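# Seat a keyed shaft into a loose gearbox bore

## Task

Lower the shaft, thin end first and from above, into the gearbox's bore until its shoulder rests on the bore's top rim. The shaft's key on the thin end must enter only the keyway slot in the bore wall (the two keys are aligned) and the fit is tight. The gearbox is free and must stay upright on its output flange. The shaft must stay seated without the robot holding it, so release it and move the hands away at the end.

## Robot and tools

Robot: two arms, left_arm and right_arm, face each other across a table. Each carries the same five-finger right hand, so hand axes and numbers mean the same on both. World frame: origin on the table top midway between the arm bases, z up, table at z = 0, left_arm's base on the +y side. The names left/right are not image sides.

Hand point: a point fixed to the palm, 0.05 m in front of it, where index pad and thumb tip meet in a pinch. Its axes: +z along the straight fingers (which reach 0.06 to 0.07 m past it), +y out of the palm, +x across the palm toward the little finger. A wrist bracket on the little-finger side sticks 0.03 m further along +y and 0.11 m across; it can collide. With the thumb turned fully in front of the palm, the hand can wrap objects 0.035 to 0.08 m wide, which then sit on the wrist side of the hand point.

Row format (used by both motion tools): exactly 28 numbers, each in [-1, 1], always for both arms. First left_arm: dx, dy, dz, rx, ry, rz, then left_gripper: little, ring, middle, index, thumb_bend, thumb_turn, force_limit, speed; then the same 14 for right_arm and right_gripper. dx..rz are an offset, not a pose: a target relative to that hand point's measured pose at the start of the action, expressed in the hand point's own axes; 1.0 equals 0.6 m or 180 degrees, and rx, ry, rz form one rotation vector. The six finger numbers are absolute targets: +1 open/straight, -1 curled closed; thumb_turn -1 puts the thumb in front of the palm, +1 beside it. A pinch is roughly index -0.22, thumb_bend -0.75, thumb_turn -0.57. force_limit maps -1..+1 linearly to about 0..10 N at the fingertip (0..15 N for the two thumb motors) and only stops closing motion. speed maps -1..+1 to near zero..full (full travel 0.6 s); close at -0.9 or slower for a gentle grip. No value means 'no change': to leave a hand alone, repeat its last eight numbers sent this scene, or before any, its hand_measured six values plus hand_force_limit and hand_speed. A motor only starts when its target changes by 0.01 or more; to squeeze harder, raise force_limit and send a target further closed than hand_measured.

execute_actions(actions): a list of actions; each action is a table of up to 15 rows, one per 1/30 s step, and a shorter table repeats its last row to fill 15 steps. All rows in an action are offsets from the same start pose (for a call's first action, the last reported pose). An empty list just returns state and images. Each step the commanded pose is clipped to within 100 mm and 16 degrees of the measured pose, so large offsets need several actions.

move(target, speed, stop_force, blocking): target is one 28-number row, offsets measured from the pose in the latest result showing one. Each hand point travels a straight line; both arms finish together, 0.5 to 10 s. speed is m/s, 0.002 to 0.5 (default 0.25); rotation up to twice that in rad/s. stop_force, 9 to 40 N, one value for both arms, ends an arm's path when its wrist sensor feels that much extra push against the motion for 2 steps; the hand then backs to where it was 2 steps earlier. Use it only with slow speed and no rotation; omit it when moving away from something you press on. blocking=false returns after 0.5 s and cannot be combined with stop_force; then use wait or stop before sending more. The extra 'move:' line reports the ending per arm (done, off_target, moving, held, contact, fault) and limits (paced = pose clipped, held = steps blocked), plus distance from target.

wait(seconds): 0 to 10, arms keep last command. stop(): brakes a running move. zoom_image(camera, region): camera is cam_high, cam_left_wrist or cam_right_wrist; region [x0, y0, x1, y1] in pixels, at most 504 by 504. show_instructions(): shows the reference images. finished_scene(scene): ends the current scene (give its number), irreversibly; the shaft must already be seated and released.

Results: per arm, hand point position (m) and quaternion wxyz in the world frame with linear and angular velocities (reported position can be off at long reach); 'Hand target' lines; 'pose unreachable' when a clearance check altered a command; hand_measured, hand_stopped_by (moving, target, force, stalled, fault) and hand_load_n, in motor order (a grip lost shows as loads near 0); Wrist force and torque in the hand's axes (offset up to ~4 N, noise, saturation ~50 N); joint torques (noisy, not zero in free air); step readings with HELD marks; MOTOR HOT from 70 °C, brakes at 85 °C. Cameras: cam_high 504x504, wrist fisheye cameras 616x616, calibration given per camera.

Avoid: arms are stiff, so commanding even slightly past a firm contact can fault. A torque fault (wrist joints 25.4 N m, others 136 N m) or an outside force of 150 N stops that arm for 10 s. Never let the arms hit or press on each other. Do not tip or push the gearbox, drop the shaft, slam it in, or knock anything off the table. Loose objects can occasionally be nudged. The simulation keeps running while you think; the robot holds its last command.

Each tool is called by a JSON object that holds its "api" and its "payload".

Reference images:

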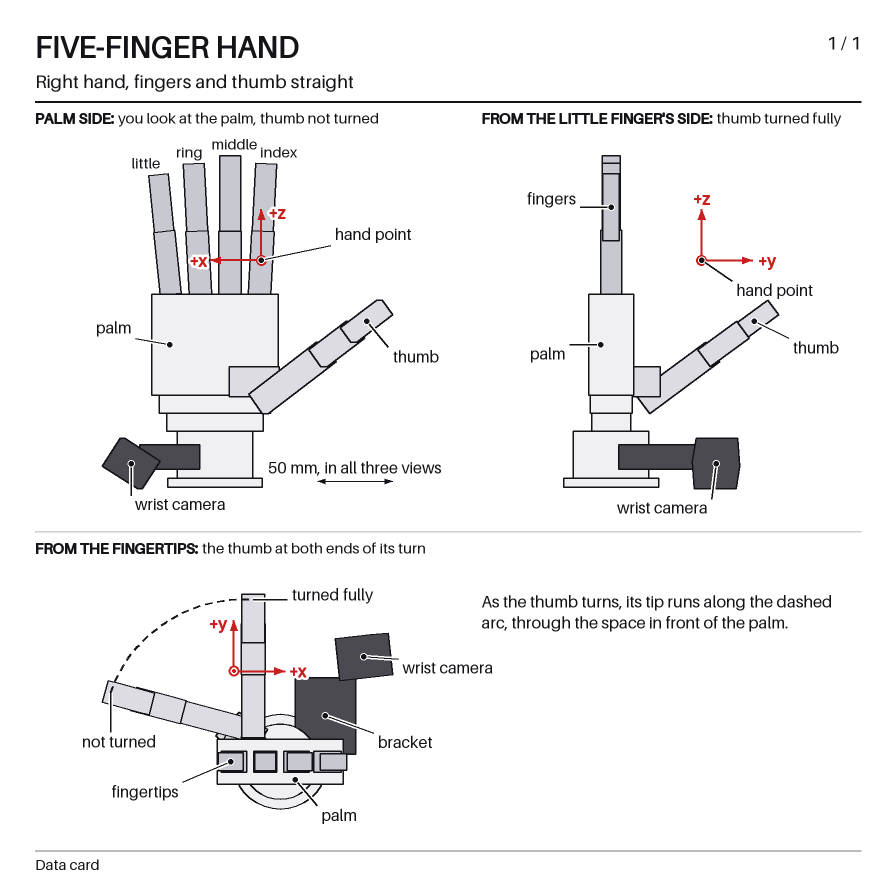

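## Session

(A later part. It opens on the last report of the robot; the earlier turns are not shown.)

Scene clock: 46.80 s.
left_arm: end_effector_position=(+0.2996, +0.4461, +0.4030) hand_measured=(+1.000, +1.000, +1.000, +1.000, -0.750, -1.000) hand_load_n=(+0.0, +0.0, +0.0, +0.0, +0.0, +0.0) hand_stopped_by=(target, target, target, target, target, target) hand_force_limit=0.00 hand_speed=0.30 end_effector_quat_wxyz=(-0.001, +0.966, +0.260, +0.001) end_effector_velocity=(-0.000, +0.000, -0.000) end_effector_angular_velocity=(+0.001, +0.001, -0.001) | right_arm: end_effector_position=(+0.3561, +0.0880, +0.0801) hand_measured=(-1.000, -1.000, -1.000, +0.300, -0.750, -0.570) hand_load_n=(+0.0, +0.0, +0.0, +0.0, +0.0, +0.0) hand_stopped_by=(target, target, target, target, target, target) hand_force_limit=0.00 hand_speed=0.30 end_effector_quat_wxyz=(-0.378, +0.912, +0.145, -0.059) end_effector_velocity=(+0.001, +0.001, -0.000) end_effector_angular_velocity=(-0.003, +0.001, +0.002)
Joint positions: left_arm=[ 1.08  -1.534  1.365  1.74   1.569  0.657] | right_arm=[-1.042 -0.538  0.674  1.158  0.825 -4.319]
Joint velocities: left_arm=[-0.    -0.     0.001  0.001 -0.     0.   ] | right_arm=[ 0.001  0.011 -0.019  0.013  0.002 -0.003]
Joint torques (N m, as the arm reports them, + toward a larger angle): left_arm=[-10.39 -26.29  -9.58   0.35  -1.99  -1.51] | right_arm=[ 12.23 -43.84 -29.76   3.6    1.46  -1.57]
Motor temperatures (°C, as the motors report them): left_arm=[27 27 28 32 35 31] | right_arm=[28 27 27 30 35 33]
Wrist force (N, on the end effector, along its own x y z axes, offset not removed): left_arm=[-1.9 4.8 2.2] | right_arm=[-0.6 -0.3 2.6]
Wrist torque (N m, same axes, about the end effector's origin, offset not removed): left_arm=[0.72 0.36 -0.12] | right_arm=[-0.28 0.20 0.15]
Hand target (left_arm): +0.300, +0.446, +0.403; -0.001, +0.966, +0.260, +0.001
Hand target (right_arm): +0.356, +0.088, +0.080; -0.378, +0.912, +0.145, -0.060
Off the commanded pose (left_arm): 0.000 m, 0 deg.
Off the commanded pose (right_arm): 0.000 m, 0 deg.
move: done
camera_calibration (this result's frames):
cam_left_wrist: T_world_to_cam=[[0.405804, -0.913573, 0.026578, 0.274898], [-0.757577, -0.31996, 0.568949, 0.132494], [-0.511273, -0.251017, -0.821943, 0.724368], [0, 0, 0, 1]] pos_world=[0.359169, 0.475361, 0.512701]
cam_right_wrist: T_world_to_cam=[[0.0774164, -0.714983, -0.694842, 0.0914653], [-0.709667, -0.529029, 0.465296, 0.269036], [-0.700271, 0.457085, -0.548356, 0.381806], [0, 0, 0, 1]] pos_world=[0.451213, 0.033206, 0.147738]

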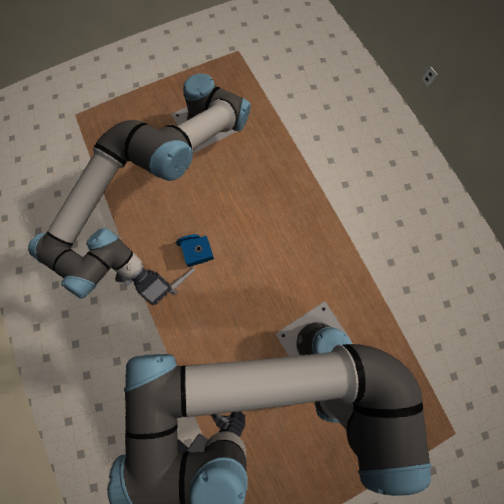

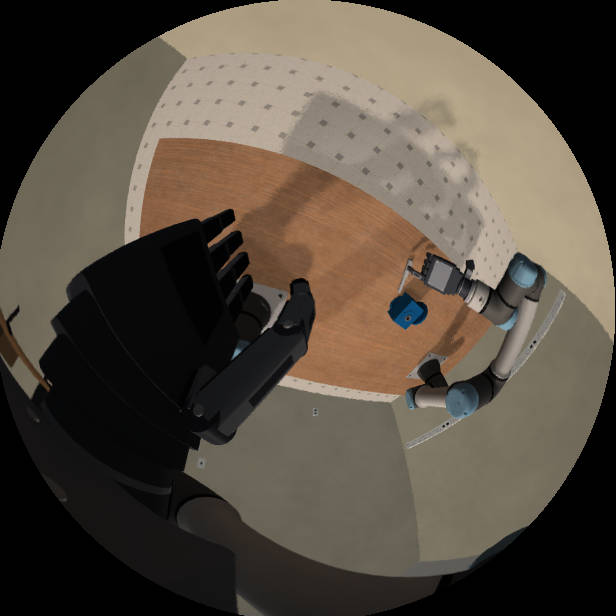

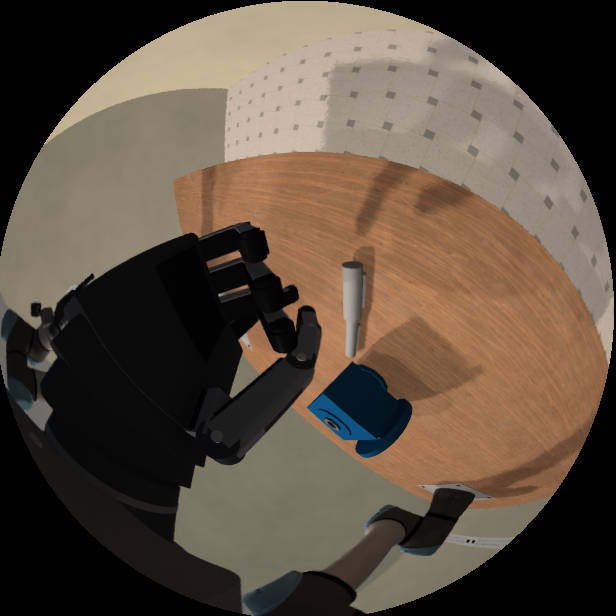

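{"api": "move", "payload": {"target": [0,0,0,0,0,0,1,1,1,1,-0.75,-1,0,0.3,0.0045,0.08,0.038,0.11,0,0,-1,-1,-1,0.3,-0.75,-0.57,0,0.3], "speed": 0.07}}

{"api": "move", "payload": {"target": [0,0,0,0,0,0,1,1,1,1,-0.75,-1,0,0.3,0,0.03,0.014,0,0,0,-1,-1,-1,0.3,-0.75,-0.57,0,0.3], "speed": 0.01, "stop_force": 9}}

{"api": "zoom_image", "payload": {"camera": "cam_right_wrist", "region": [230, 220, 410, 400]}}

{"api": "zoom_image", "payload": {"camera": "cam_left_wrist", "region": [380, 230, 480, 330]}}

Scene clock: 49.87 s.
left_arm: end_effector_position=(+0.2996, +0.4461, +0.4030) hand_measured=(+1.000, +1.000, +1.000, +1.000, -0.750, -1.000) hand_load_n=(+0.0, +0.0, +0.0, +0.0, +0.0, +0.0) hand_stopped_by=(target, target, target, target, target, target) hand_force_limit=0.00 hand_speed=0.30 end_effector_quat_wxyz=(-0.001, +0.966, +0.260, +0.001) end_effector_velocity=(+0.000, -0.000, +0.000) end_effector_angular_velocity=(-0.000, +0.002, +0.001) | right_arm: end_effector_position=(+0.3645, +0.0721, +0.0301) hand_measured=(-1.000, -1.000, -1.000, +0.300, -0.750, -0.570) hand_load_n=(+0.0, +0.0, +0.0, +0.0, +0.0, +0.0) hand_stopped_by=(target, target, target, target, target, target) hand_force_limit=0.00 hand_speed=0.30 end_effector_quat_wxyz=(-0.529, +0.834, +0.133, -0.084) end_effector_velocity=(-0.000, -0.000, -0.001) end_effector_angular_velocity=(+0.006, +0.004, -0.002)
Joint positions: left_arm=[ 1.08  -1.534  1.365  1.74   1.569  0.657] | right_arm=[-1.171 -0.549  0.975  0.825  0.465 -4.358]
Joint velocities: left_arm=[-0.     0.001 -0.001  0.001  0.001 -0.001] | right_arm=[-0.002  0.     0.005 -0.008 -0.007  0.003]
Joint torques (N m, as the arm reports them, + toward a larger angle): left_arm=[-11.21 -26.51  -9.68   0.4   -1.89  -1.45] | right_arm=[-15.66 -42.66  -6.78   0.75  -4.12   1.83]
Motor temperatures (°C, as the motors report them): left_arm=[27 27 28 32 35 31] | right_arm=[28 27 27 30 35 33]
Wrist force (N, on the end effector, along its own x y z axes, offset not removed): left_arm=[-1.1 0.6 -4.0] | right_arm=[0.0 3.5 0.0]
Wrist torque (N m, same axes, about the end effector's origin, offset not removed): left_arm=[0.44 0.17 -0.19] | right_arm=[0.57 0.18 0.27]
Hand target (left_arm): +0.300, +0.446, +0.403; -0.001, +0.966, +0.260, +0.001
Hand target (right_arm): +0.364, +0.072, +0.030; -0.530, +0.833, +0.133, -0.084
Off the commanded pose (left_arm): 0.000 m, 0 deg.
Off the commanded pose (right_arm): 0.000 m, 0 deg.
move: done
camera_calibration (this result's frames):
cam_left_wrist: T_world_to_cam=[[0.405804, -0.913573, 0.0265783, 0.274898], [-0.757577, -0.31996, 0.568949, 0.132494], [-0.511272, -0.251017, -0.821944, 0.724368], [0, 0, 0, 1]] pos_world=[0.359169, 0.475361, 0.512701]
cam_right_wrist: T_world_to_cam=[[-0.00799324, -0.452049, -0.891957, 0.0628234], [-0.665312, -0.663505, 0.34223, 0.286988], [-0.746523, 0.596165, -0.29545, 0.36679], [0, 0, 0, 1]] pos_world=[0.465256, 0.000149855, 0.0661879]

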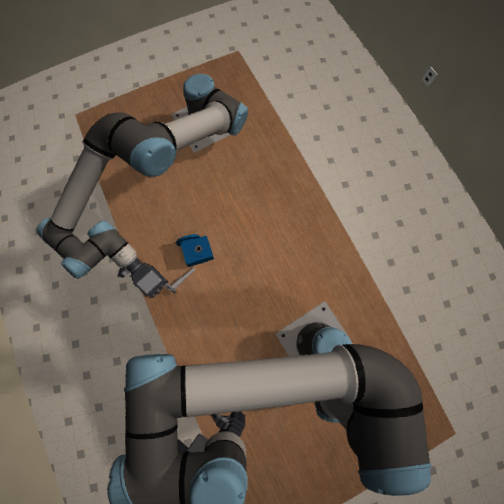

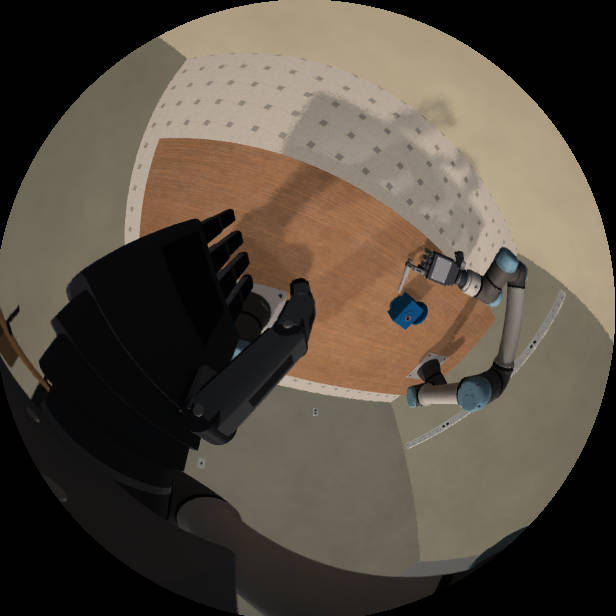

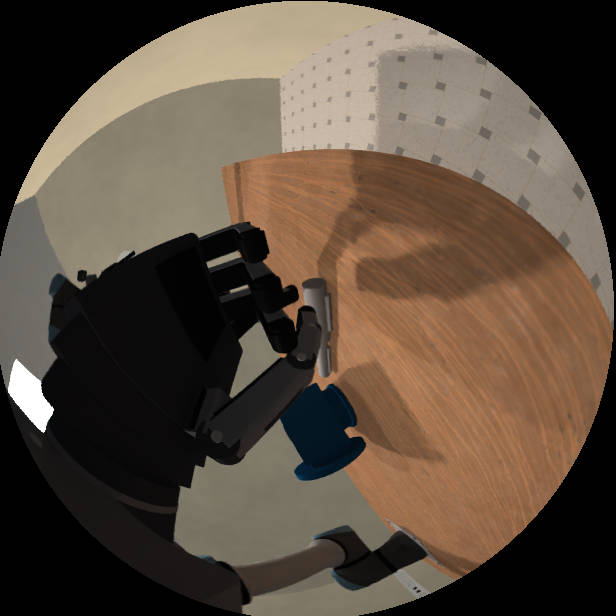

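Scene clock: 52.13 s.
left_arm: end_effector_position=(+0.2996, +0.4461, +0.4030) hand_measured=(+1.000, +1.000, +1.000, +1.000, -0.750, -1.000) hand_load_n=(+0.0, +0.0, +0.0, +0.0, +0.0, +0.0) hand_stopped_by=(target, target, target, target, target, target) hand_force_limit=0.00 hand_speed=0.30 end_effector_quat_wxyz=(-0.001, +0.966, +0.260, +0.001) end_effector_velocity=(-0.000, +0.000, -0.000) end_effector_angular_velocity=(-0.000, +0.000, -0.001) | right_arm: end_effector_position=(+0.3645, +0.0720, +0.0112) hand_measured=(-1.000, -1.000, -1.000, +0.300, -0.750, -0.570) hand_load_n=(+0.0, +0.0, +0.0, +0.5, +0.0, +0.0) hand_stopped_by=(target, target, target, target, target, target) hand_force_limit=0.00 hand_speed=0.30 end_effector_quat_wxyz=(-0.529, +0.834, +0.133, -0.084) end_effector_velocity=(-0.000, +0.000, +0.002) end_effector_angular_velocity=(-0.001, +0.001, +0.000)
Joint positions: left_arm=[ 1.08  -1.534  1.365  1.74   1.569  0.657] | right_arm=[-1.171 -0.526  0.981  0.795  0.465 -4.359]
Joint velocities: left_arm=[ 0.    -0.     0.     0.     0.001  0.002] | right_arm=[ 0.001 -0.002 -0.     0.004  0.     0.   ]
Joint torques (N m, as the arm reports them, + toward a larger angle): left_arm=[-11.05 -26.12 -10.     0.29  -1.88  -1.42] | right_arm=[ -9.51 -51.62 -10.48   2.48   1.82  -1.5 ]
Motor temperatures (°C, as the motors report them): left_arm=[27 27 28 32 35 31] | right_arm=[28 27 27 30 35 33]
Wrist force (N, on the end effector, along its own x y z axes, offset not removed): left_arm=[-4.8 -1.1 1.5] | right_arm=[-1.1 -13.0 -8.4]
Wrist torque (N m, same axes, about the end effector's origin, offset not removed): left_arm=[-0.21 0.67 -0.37] | right_arm=[0.02 0.39 -0.02]
Hand target (left_arm): +0.300, +0.446, +0.403; -0.001, +0.966, +0.260, +0.001
Hand target (right_arm): +0.365, +0.072, +0.011; -0.529, +0.834, +0.133, -0.084
Off the commanded pose (left_arm): 0.000 m, 0 deg.
Off the commanded pose (right_arm): 0.001 m, 0 deg.
move: contact (right_arm)
camera_calibration (this result's frames):
cam_left_wrist: T_world_to_cam=[[0.405804, -0.913573, 0.0265786, 0.274898], [-0.757578, -0.319959, 0.568948, 0.132494], [-0.511272, -0.251017, -0.821944, 0.724368], [0, 0, 0, 1]] pos_world=[0.359169, 0.475361, 0.512701]
cam_right_wrist: T_world_to_cam=[[-0.00808797, -0.452037, -0.891962, 0.0459265], [-0.665215, -0.663557, 0.342316, 0.293445], [-0.746608, 0.596116, -0.295335, 0.361253], [0, 0, 0, 1]] pos_world=[0.46529, 0.000129703, 0.0472045]

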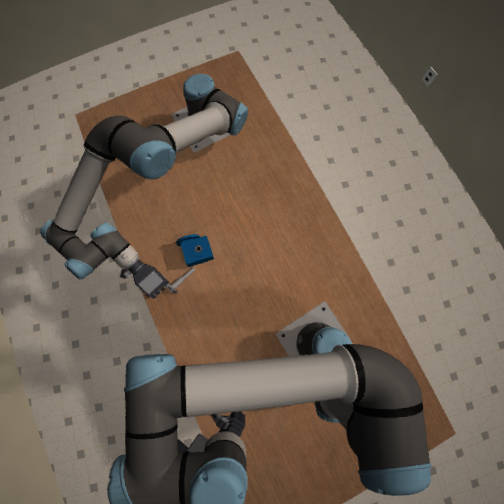

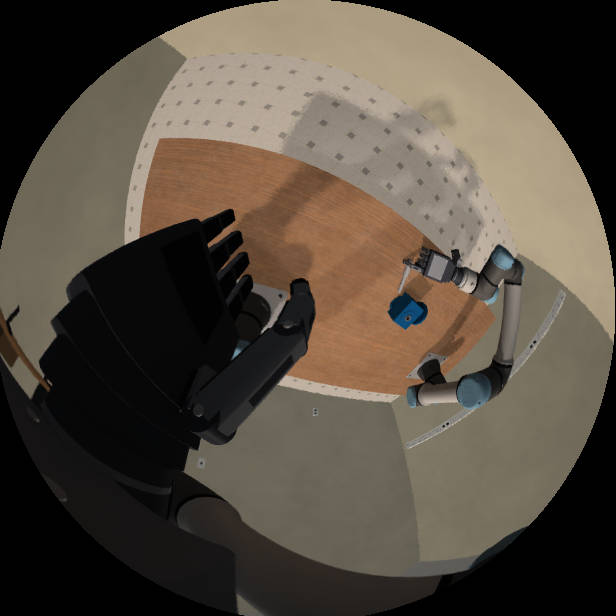

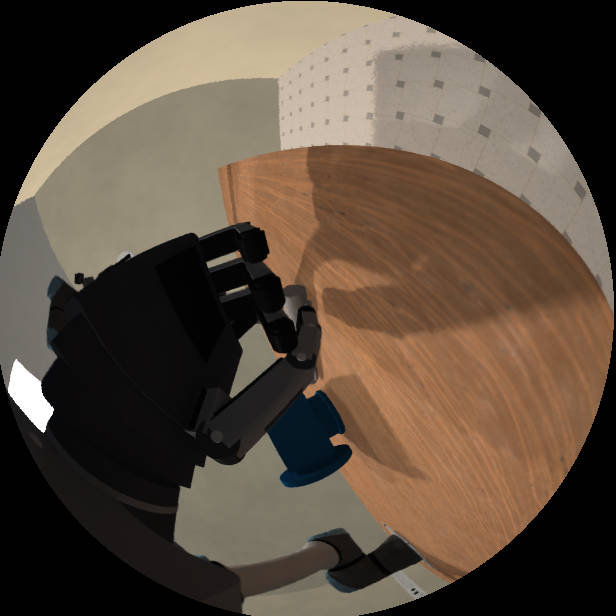

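Region (230, 220, 410, 400) of cam_right_wrist's 616x616 image, scaled by 2.800, with more detail than that image has.

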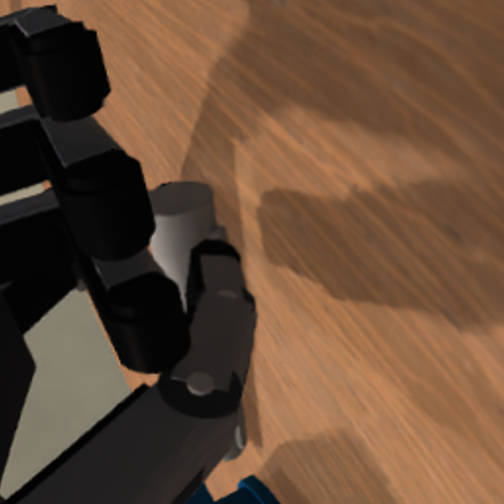

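Region (380, 230, 480, 330) of cam_left_wrist's 616x616 image, scaled by 5.040, with more detail than that image has.

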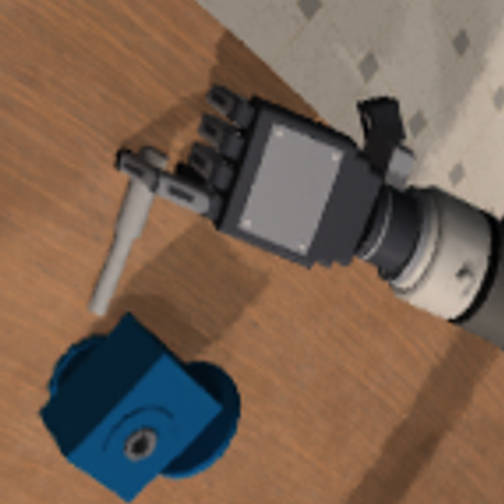

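{"api": "move", "payload": {"target": [0,0,0,0,0,0,1,1,1,1,-0.75,-1,0,0.3,0,-0.005,0.005,-0.045,0,0,-1,-1,-1,0.36,-0.75,-0.57,0,0.3], "speed": 0.03}}

{"api": "move", "payload": {"target": [0,0,0,0,0,0,1,1,1,1,-0.75,-1,0,0.3,0,0,0,0,0,0,-1,-1,-1,-0.3,-0.75,-0.57,0.8,-0.88]}}

{"api": "zoom_image", "payload": {"camera": "cam_right_wrist", "region": [230, 220, 410, 400]}}

{"api": "zoom_image", "payload": {"camera": "cam_left_wrist", "region": [380, 230, 450, 300]}}

Scene clock: 54.90 s.
left_arm: end_effector_position=(+0.2996, +0.4461, +0.4030) hand_measured=(+1.000, +1.000, +1.000, +1.000, -0.750, -1.000) hand_load_n=(+0.0, +0.0, +0.0, +0.0, +0.0, +0.0) hand_stopped_by=(target, target, target, target, target, target) hand_force_limit=0.00 hand_speed=0.30 end_effector_quat_wxyz=(-0.001, +0.966, +0.260, +0.001) end_effector_velocity=(-0.000, +0.000, -0.000) end_effector_angular_velocity=(+0.001, +0.001, -0.001) | right_arm: end_effector_position=(+0.3633, +0.0758, +0.0127) hand_measured=(-1.000, -1.000, -1.000, +0.358, -0.750, -0.570) hand_load_n=(+0.0, +0.0, +0.0, -12.5, +0.0, +0.0) hand_stopped_by=(target, target, target, target, target, target) hand_force_limit=0.00 hand_speed=0.30 end_effector_quat_wxyz=(-0.470, +0.869, +0.139, -0.074) end_effector_velocity=(+0.000, +0.000, -0.000) end_effector_angular_velocity=(-0.007, -0.003, -0.000)
Joint positions: left_arm=[ 1.08  -1.534  1.365  1.74   1.569  0.657] | right_arm=[-1.126 -0.526  0.909  0.891  0.61  -4.357]
Joint velocities: left_arm=[-0.    -0.     0.001  0.    -0.001  0.001] | right_arm=[ 0.002  0.001 -0.005  0.005  0.008  0.   ]
Joint torques (N m, as the arm reports them, + toward a larger angle): left_arm=[-10.67 -27.1   -9.57   0.35  -1.9   -1.52] | right_arm=[34.67 30.08  5.26 -9.28 20.47 -0.79]
Motor temperatures (°C, as the motors report them): left_arm=[27 27 28 32 35 31] | right_arm=[28 27 27 30 35 33]
Wrist force (N, on the end effector, along its own x y z axes, offset not removed): left_arm=[-7.0 2.0 1.4] | right_arm=[-0.2 -50.0 -50.0]
Wrist torque (N m, same axes, about the end effector's origin, offset not removed): left_arm=[0.37 1.00 -0.45] | right_arm=[5.48 -1.28 1.13]
Hand target (left_arm): +0.300, +0.446, +0.403; -0.001, +0.966, +0.260, +0.001
Hand target (right_arm): +0.363, +0.076, +0.013; -0.469, +0.869, +0.139, -0.074
Off the commanded pose (left_arm): 0.000 m, 0 deg.
Off the commanded pose (right_arm): 0.000 m, 0 deg.
move: done
camera_calibration (this result's frames):
cam_left_wrist: T_world_to_cam=[[0.405804, -0.913573, 0.0265786, 0.274898], [-0.757578, -0.319959, 0.568948, 0.132494], [-0.511272, -0.251017, -0.821944, 0.724368], [0, 0, 0, 1]] pos_world=[0.359169, 0.475361, 0.512701]
cam_right_wrist: T_world_to_cam=[[0.0294197, -0.566895, -0.823265, 0.0431955], [-0.68176, -0.613695, 0.398224, 0.296127], [-0.730984, 0.549553, -0.404541, 0.357763], [0, 0, 0, 1]] pos_world=[0.462136, 0.00960878, 0.0623665]

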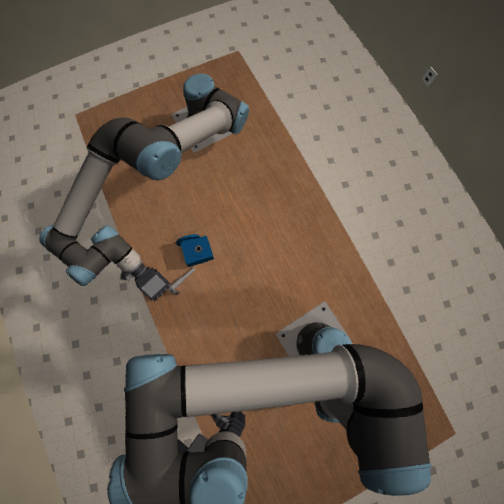

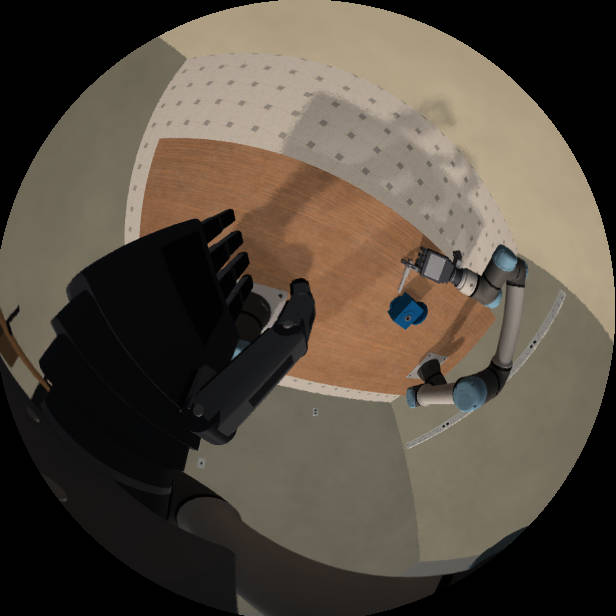

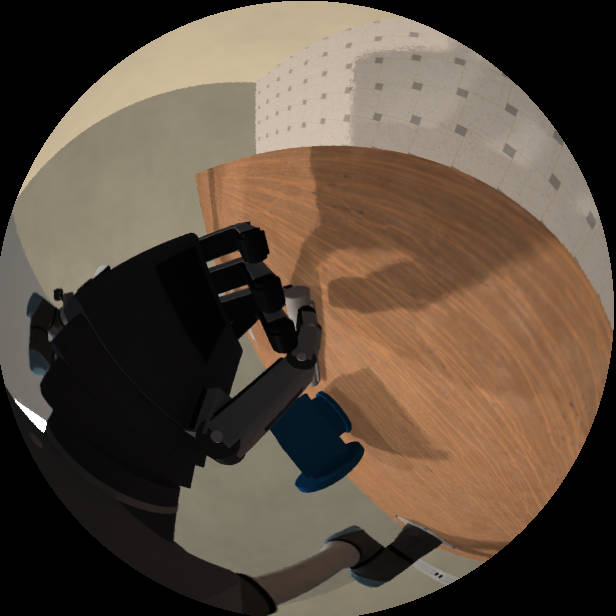

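Scene clock: 55.40 s.
left_arm: end_effector_position=(+0.2996, +0.4461, +0.4030) hand_measured=(+1.000, +1.000, +1.000, +1.000, -0.750, -1.000) hand_load_n=(+0.0, +0.0, +0.0, +0.0, +0.0, +0.0) hand_stopped_by=(target, target, target, target, target, target) hand_force_limit=0.00 hand_speed=0.30 end_effector_quat_wxyz=(-0.001, +0.966, +0.260, +0.001) end_effector_velocity=(+0.001, +0.000, +0.000) end_effector_angular_velocity=(+0.001, +0.001, +0.002) | right_arm: end_effector_position=(+0.3632, +0.0759, +0.0127) hand_measured=(-1.000, -1.000, -1.000, +0.318, -0.750, -0.570) hand_load_n=(+0.0, +0.0, +0.0, +9.5, +0.0, +0.0) hand_stopped_by=(target, target, target, force, target, target) hand_force_limit=0.80 hand_speed=-0.88 end_effector_quat_wxyz=(-0.470, +0.869, +0.139, -0.074) end_effector_velocity=(+0.000, +0.000, +0.000) end_effector_angular_velocity=(+0.002, -0.001, -0.000)
Joint positions: left_arm=[ 1.08  -1.534  1.365  1.74   1.569  0.657] | right_arm=[-1.126 -0.526  0.908  0.891  0.61  -4.357]
Joint velocities: left_arm=[ 0.001  0.002 -0.002  0.001 -0.001 -0.001] | right_arm=[-0.001  0.     0.    -0.002 -0.001 -0.   ]
Joint torques (N m, as the arm reports them, + toward a larger angle): left_arm=[-10.69 -26.22  -9.7    0.27  -1.94  -1.47] | right_arm=[17.79 22.4  27.38 -9.71 19.7  -1.3 ]
Motor temperatures (°C, as the motors report them): left_arm=[27 27 28 32 35 31] | right_arm=[28 27 27 30 35 33]
Wrist force (N, on the end effector, along its own x y z axes, offset not removed): left_arm=[-2.8 0.8 0.5] | right_arm=[3.6 -50.0 -50.0]
Wrist torque (N m, same axes, about the end effector's origin, offset not removed): left_arm=[0.02 0.22 -0.17] | right_arm=[5.48 -1.04 1.70]
Hand target (left_arm): +0.300, +0.446, +0.403; -0.001, +0.966, +0.260, +0.001
Hand target (right_arm): +0.363, +0.076, +0.013; -0.470, +0.869, +0.139, -0.074
Off the commanded pose (left_arm): 0.000 m, 0 deg.
Off the commanded pose (right_arm): 0.000 m, 0 deg.
move: done
camera_calibration (this result's frames):
cam_left_wrist: T_world_to_cam=[[0.405804, -0.913573, 0.0265785, 0.274898], [-0.757578, -0.319959, 0.568948, 0.132494], [-0.511272, -0.251017, -0.821944, 0.724368], [0, 0, 0, 1]] pos_world=[0.359169, 0.475361, 0.512701]
cam_right_wrist: T_world_to_cam=[[0.0296086, -0.566796, -0.823326, 0.0431984], [-0.681698, -0.613858, 0.398078, 0.296141], [-0.731035, 0.549473, -0.404559, 0.357705], [0, 0, 0, 1]] pos_world=[0.462095, 0.00972394, 0.062392]

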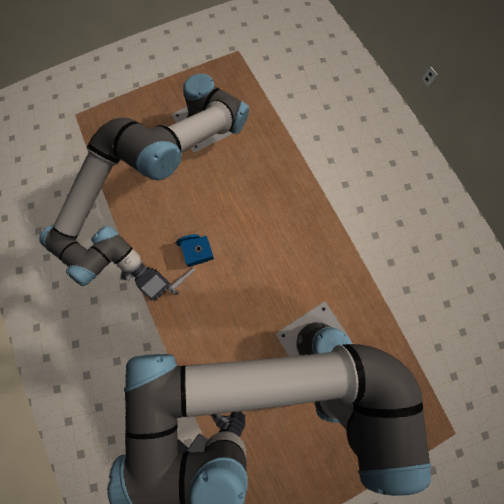

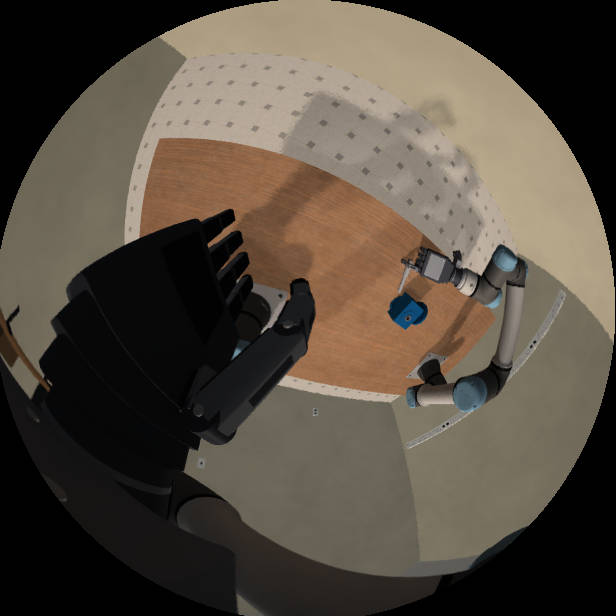

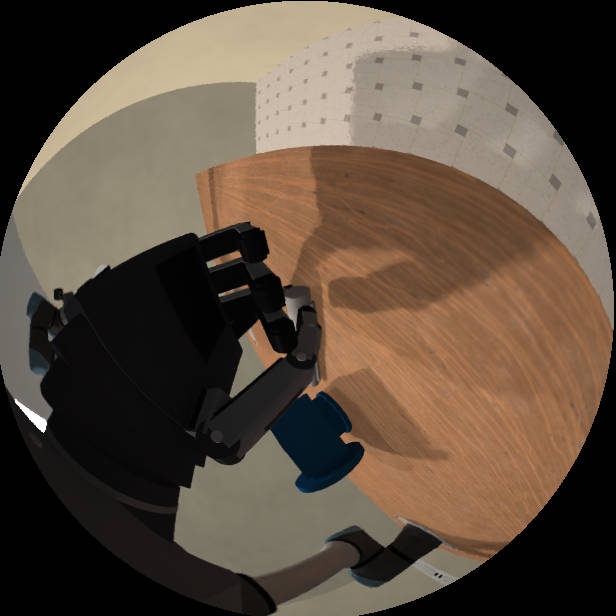

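Region (230, 220, 410, 400) of cam_right_wrist's 616x616 image, scaled by 2.800, with more detail than that image has.

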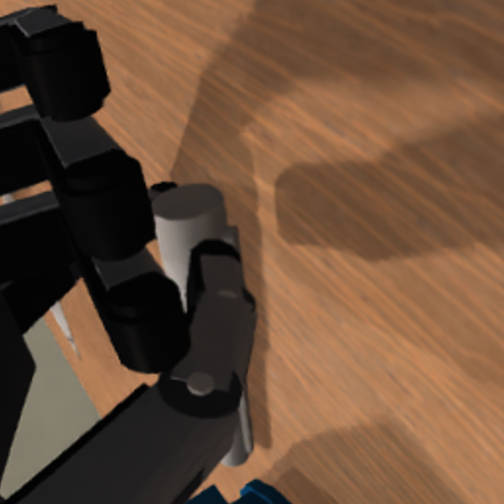

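Region (380, 230, 450, 300) of cam_left_wrist's 616x616 image, scaled by 7.200, with more detail than that image has.

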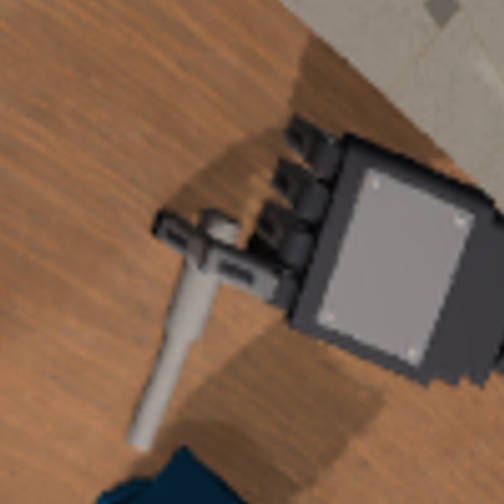

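{"api": "move", "payload": {"target": [0,0,0,0,0,0,1,1,1,1,-0.75,-1,0,0.3,0,-0.003,-0.002,0.072,0,0,-1,-1,-1,-0.3,-0.75,-0.57,0.8,-0.88], "speed": 0.04}}

{"api": "move", "payload": {"target": [0,0,0,0,0,0,1,1,1,1,-0.75,-1,0,0.3,0,0,0,0,0,0,-1,-1,-1,-0.35,-0.75,-0.57,0.8,-0.88]}}

{"api": "zoom_image", "payload": {"camera": "cam_right_wrist", "region": [230, 220, 410, 400]}}

Scene clock: 58.63 s.
left_arm: end_effector_position=(+0.2996, +0.4461, +0.4030) hand_measured=(+1.000, +1.000, +1.000, +1.000, -0.750, -1.000) hand_load_n=(+0.0, +0.0, +0.0, +0.0, +0.0, +0.0) hand_stopped_by=(target, target, target, target, target, target) hand_force_limit=0.00 hand_speed=0.30 end_effector_quat_wxyz=(-0.001, +0.966, +0.260, +0.001) end_effector_velocity=(-0.000, -0.000, +0.000) end_effector_angular_velocity=(+0.000, +0.000, -0.002) | right_arm: end_effector_position=(+0.3632, +0.0759, +0.0148) hand_measured=(-1.000, -1.000, -1.000, +0.316, -0.750, -0.570) hand_load_n=(+0.0, +0.0, +0.0, +0.0, +0.0, +0.0) hand_stopped_by=(target, target, target, force, target, target) hand_force_limit=0.80 hand_speed=-0.88 end_effector_quat_wxyz=(-0.564, +0.810, +0.130, -0.089) end_effector_velocity=(+0.000, -0.000, -0.000) end_effector_angular_velocity=(+0.009, +0.005, -0.002)
Joint positions: left_arm=[ 1.08  -1.534  1.365  1.74   1.569  0.657] | right_arm=[-1.185 -0.525  1.007  0.724  0.381 -4.323]
Joint velocities: left_arm=[-0.001  0.001 -0.001  0.001 -0.     0.001] | right_arm=[-0.003  0.     0.006 -0.012 -0.01   0.007]
Joint torques (N m, as the arm reports them, + toward a larger angle): left_arm=[-11.13 -26.44  -9.92   0.32  -1.82  -1.45] | right_arm=[-15.22 -47.62  -6.01   0.6   -4.06   1.74]
Motor temperatures (°C, as the motors report them): left_arm=[27 27 28 32 35 31] | right_arm=[28 27 27 30 35 33]
Wrist force (N, on the end effector, along its own x y z axes, offset not removed): left_arm=[-1.5 1.0 1.2] | right_arm=[-0.8 0.6 1.0]
Wrist torque (N m, same axes, about the end effector's origin, offset not removed): left_arm=[0.10 0.11 -0.18] | right_arm=[-0.04 0.15 0.24]
Hand target (left_arm): +0.300, +0.446, +0.403; -0.001, +0.966, +0.260, +0.001
Hand target (right_arm): +0.363, +0.076, +0.015; -0.565, +0.810, +0.130, -0.089
Off the commanded pose (left_arm): 0.000 m, 0 deg.
Off the commanded pose (right_arm): 0.000 m, 0 deg.
move: done
camera_calibration (this result's frames):
cam_left_wrist: T_world_to_cam=[[0.405804, -0.913573, 0.0265779, 0.274898], [-0.757577, -0.31996, 0.568948, 0.132494], [-0.511272, -0.251017, -0.821944, 0.724368], [0, 0, 0, 1]] pos_world=[0.359169, 0.475361, 0.512701]
cam_right_wrist: T_world_to_cam=[[-0.0317127, -0.378739, -0.92496, 0.0544564], [-0.656405, -0.689991, 0.305032, 0.293267], [-0.753742, 0.616822, -0.226725, 0.359124], [0, 0, 0, 1]] pos_world=[0.464916, 0.00146129, 0.0423362]

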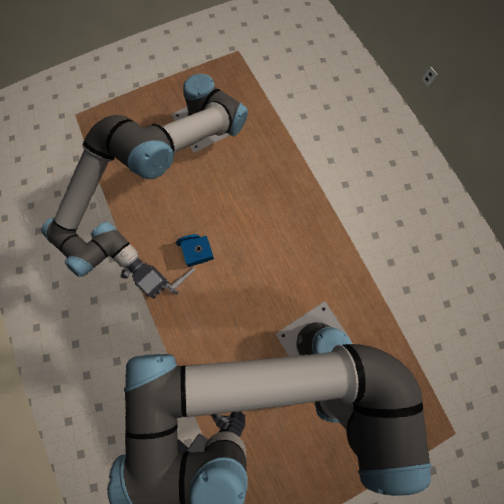

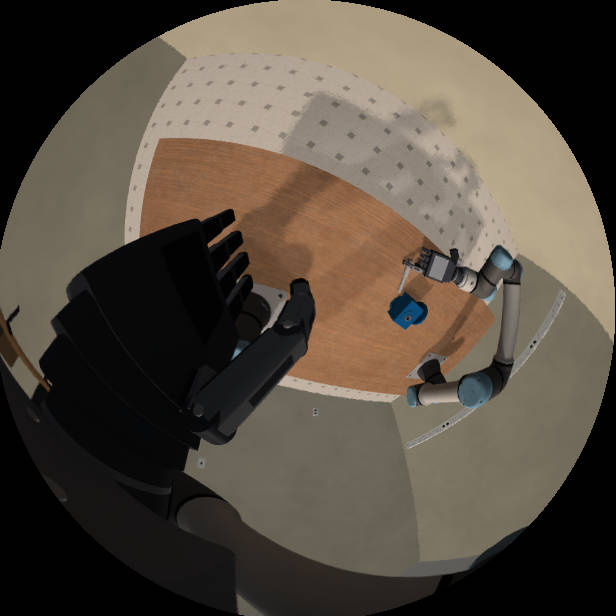

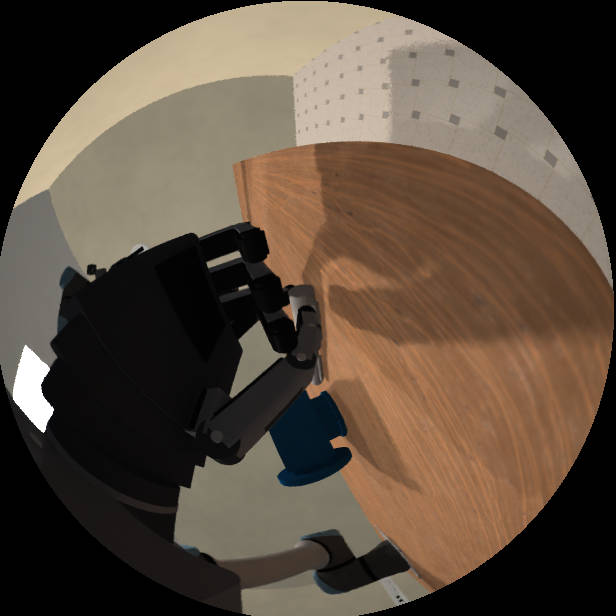

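Scene clock: 60.17 s.
left_arm: end_effector_position=(+0.2996, +0.4461, +0.4030) hand_measured=(+1.000, +1.000, +1.000, +1.000, -0.750, -1.000) hand_load_n=(+0.0, +0.0, +0.0, +0.0, +0.0, +0.0) hand_stopped_by=(target, target, target, target, target, target) hand_force_limit=0.00 hand_speed=0.30 end_effector_quat_wxyz=(-0.001, +0.966, +0.260, +0.001) end_effector_velocity=(+0.000, +0.001, -0.000) end_effector_angular_velocity=(+0.000, -0.001, +0.002) | right_arm: end_effector_position=(+0.3633, +0.0758, +0.0149) hand_measured=(-1.000, -1.000, -1.000, +0.060, -0.750, -0.570) hand_load_n=(+0.0, +0.0, +0.0, +10.0, +1.0, -2.5) hand_stopped_by=(target, target, target, force, target, target) hand_force_limit=0.80 hand_speed=-0.88 end_effector_quat_wxyz=(-0.564, +0.810, +0.130, -0.089) end_effector_velocity=(+0.000, +0.000, -0.000) end_effector_angular_velocity=(-0.000, -0.001, -0.000)
Joint positions: left_arm=[ 1.08  -1.534  1.365  1.74   1.569  0.657] | right_arm=[-1.185 -0.525  1.007  0.724  0.381 -4.323]
Joint velocities: left_arm=[ 0.002  0.    -0.    -0.001 -0.    -0.   ] | right_arm=[-0.  0. -0. -0.  0. -0.]
Joint torques (N m, as the arm reports them, + toward a larger angle): left_arm=[-10.64 -26.44  -9.35   0.23  -1.91  -1.55] | right_arm=[  8.27 -47.89 -26.84   3.12   1.09  -1.49]
Motor temperatures (°C, as the motors report them): left_arm=[27 27 28 32 35 31] | right_arm=[28 27 27 30 35 33]
Wrist force (N, on the end effector, along its own x y z axes, offset not removed): left_arm=[-2.8 -1.0 0.6] | right_arm=[-3.0 -4.8 1.2]
Wrist torque (N m, same axes, about the end effector's origin, offset not removed): left_arm=[-0.23 0.30 -0.28] | right_arm=[-0.41 0.50 -0.02]
Hand target (left_arm): +0.300, +0.446, +0.403; -0.001, +0.966, +0.260, +0.001
Hand target (right_arm): +0.363, +0.076, +0.015; -0.564, +0.810, +0.130, -0.089
Off the commanded pose (left_arm): 0.000 m, 0 deg.
Off the commanded pose (right_arm): 0.000 m, 0 deg.
move: done
camera_calibration (this result's frames):
cam_left_wrist: T_world_to_cam=[[0.405804, -0.913573, 0.0265783, 0.274898], [-0.757578, -0.31996, 0.568948, 0.132494], [-0.511272, -0.251017, -0.821944, 0.724368], [0, 0, 0, 1]] pos_world=[0.359169, 0.475361, 0.512701]
cam_right_wrist: T_world_to_cam=[[-0.0317436, -0.378738, -0.92496, 0.0544606], [-0.656456, -0.689941, 0.305035, 0.29329], [-0.753696, 0.616878, -0.226723, 0.359156], [0, 0, 0, 1]] pos_world=[0.464955, 0.00142377, 0.0423391]

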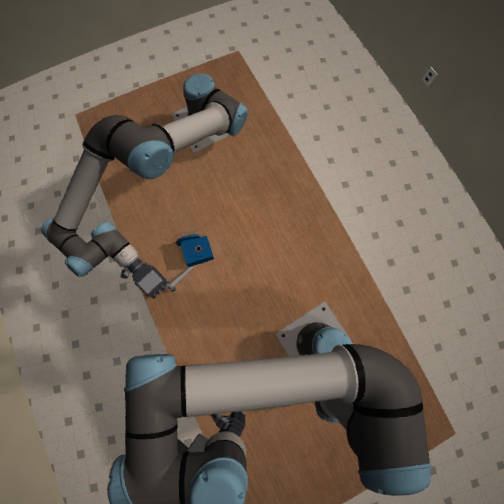

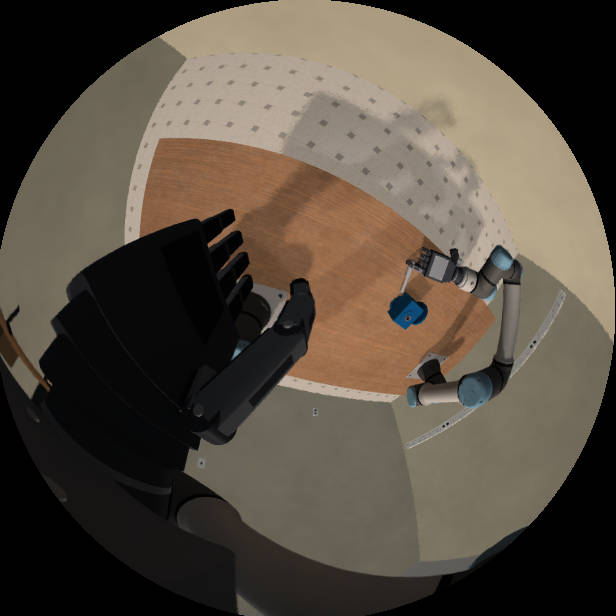

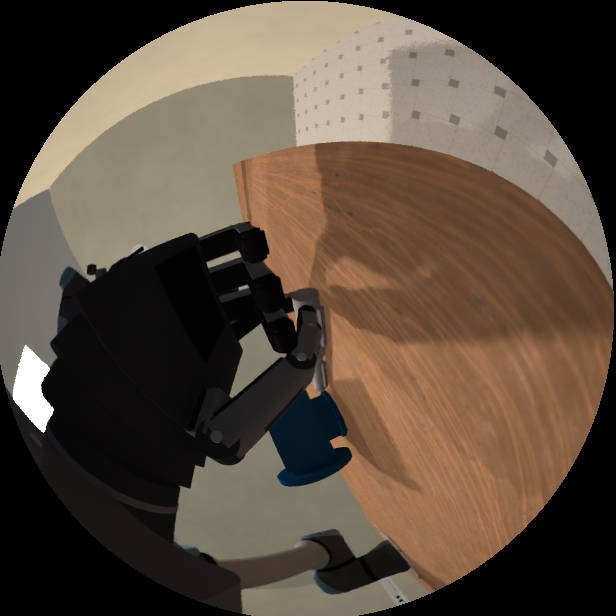

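Region (230, 220, 410, 400) of cam_right_wrist's 616x616 image, scaled by 2.800, with more detail than that image has.

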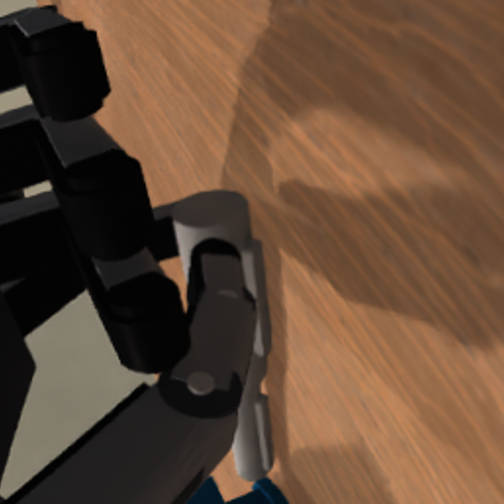

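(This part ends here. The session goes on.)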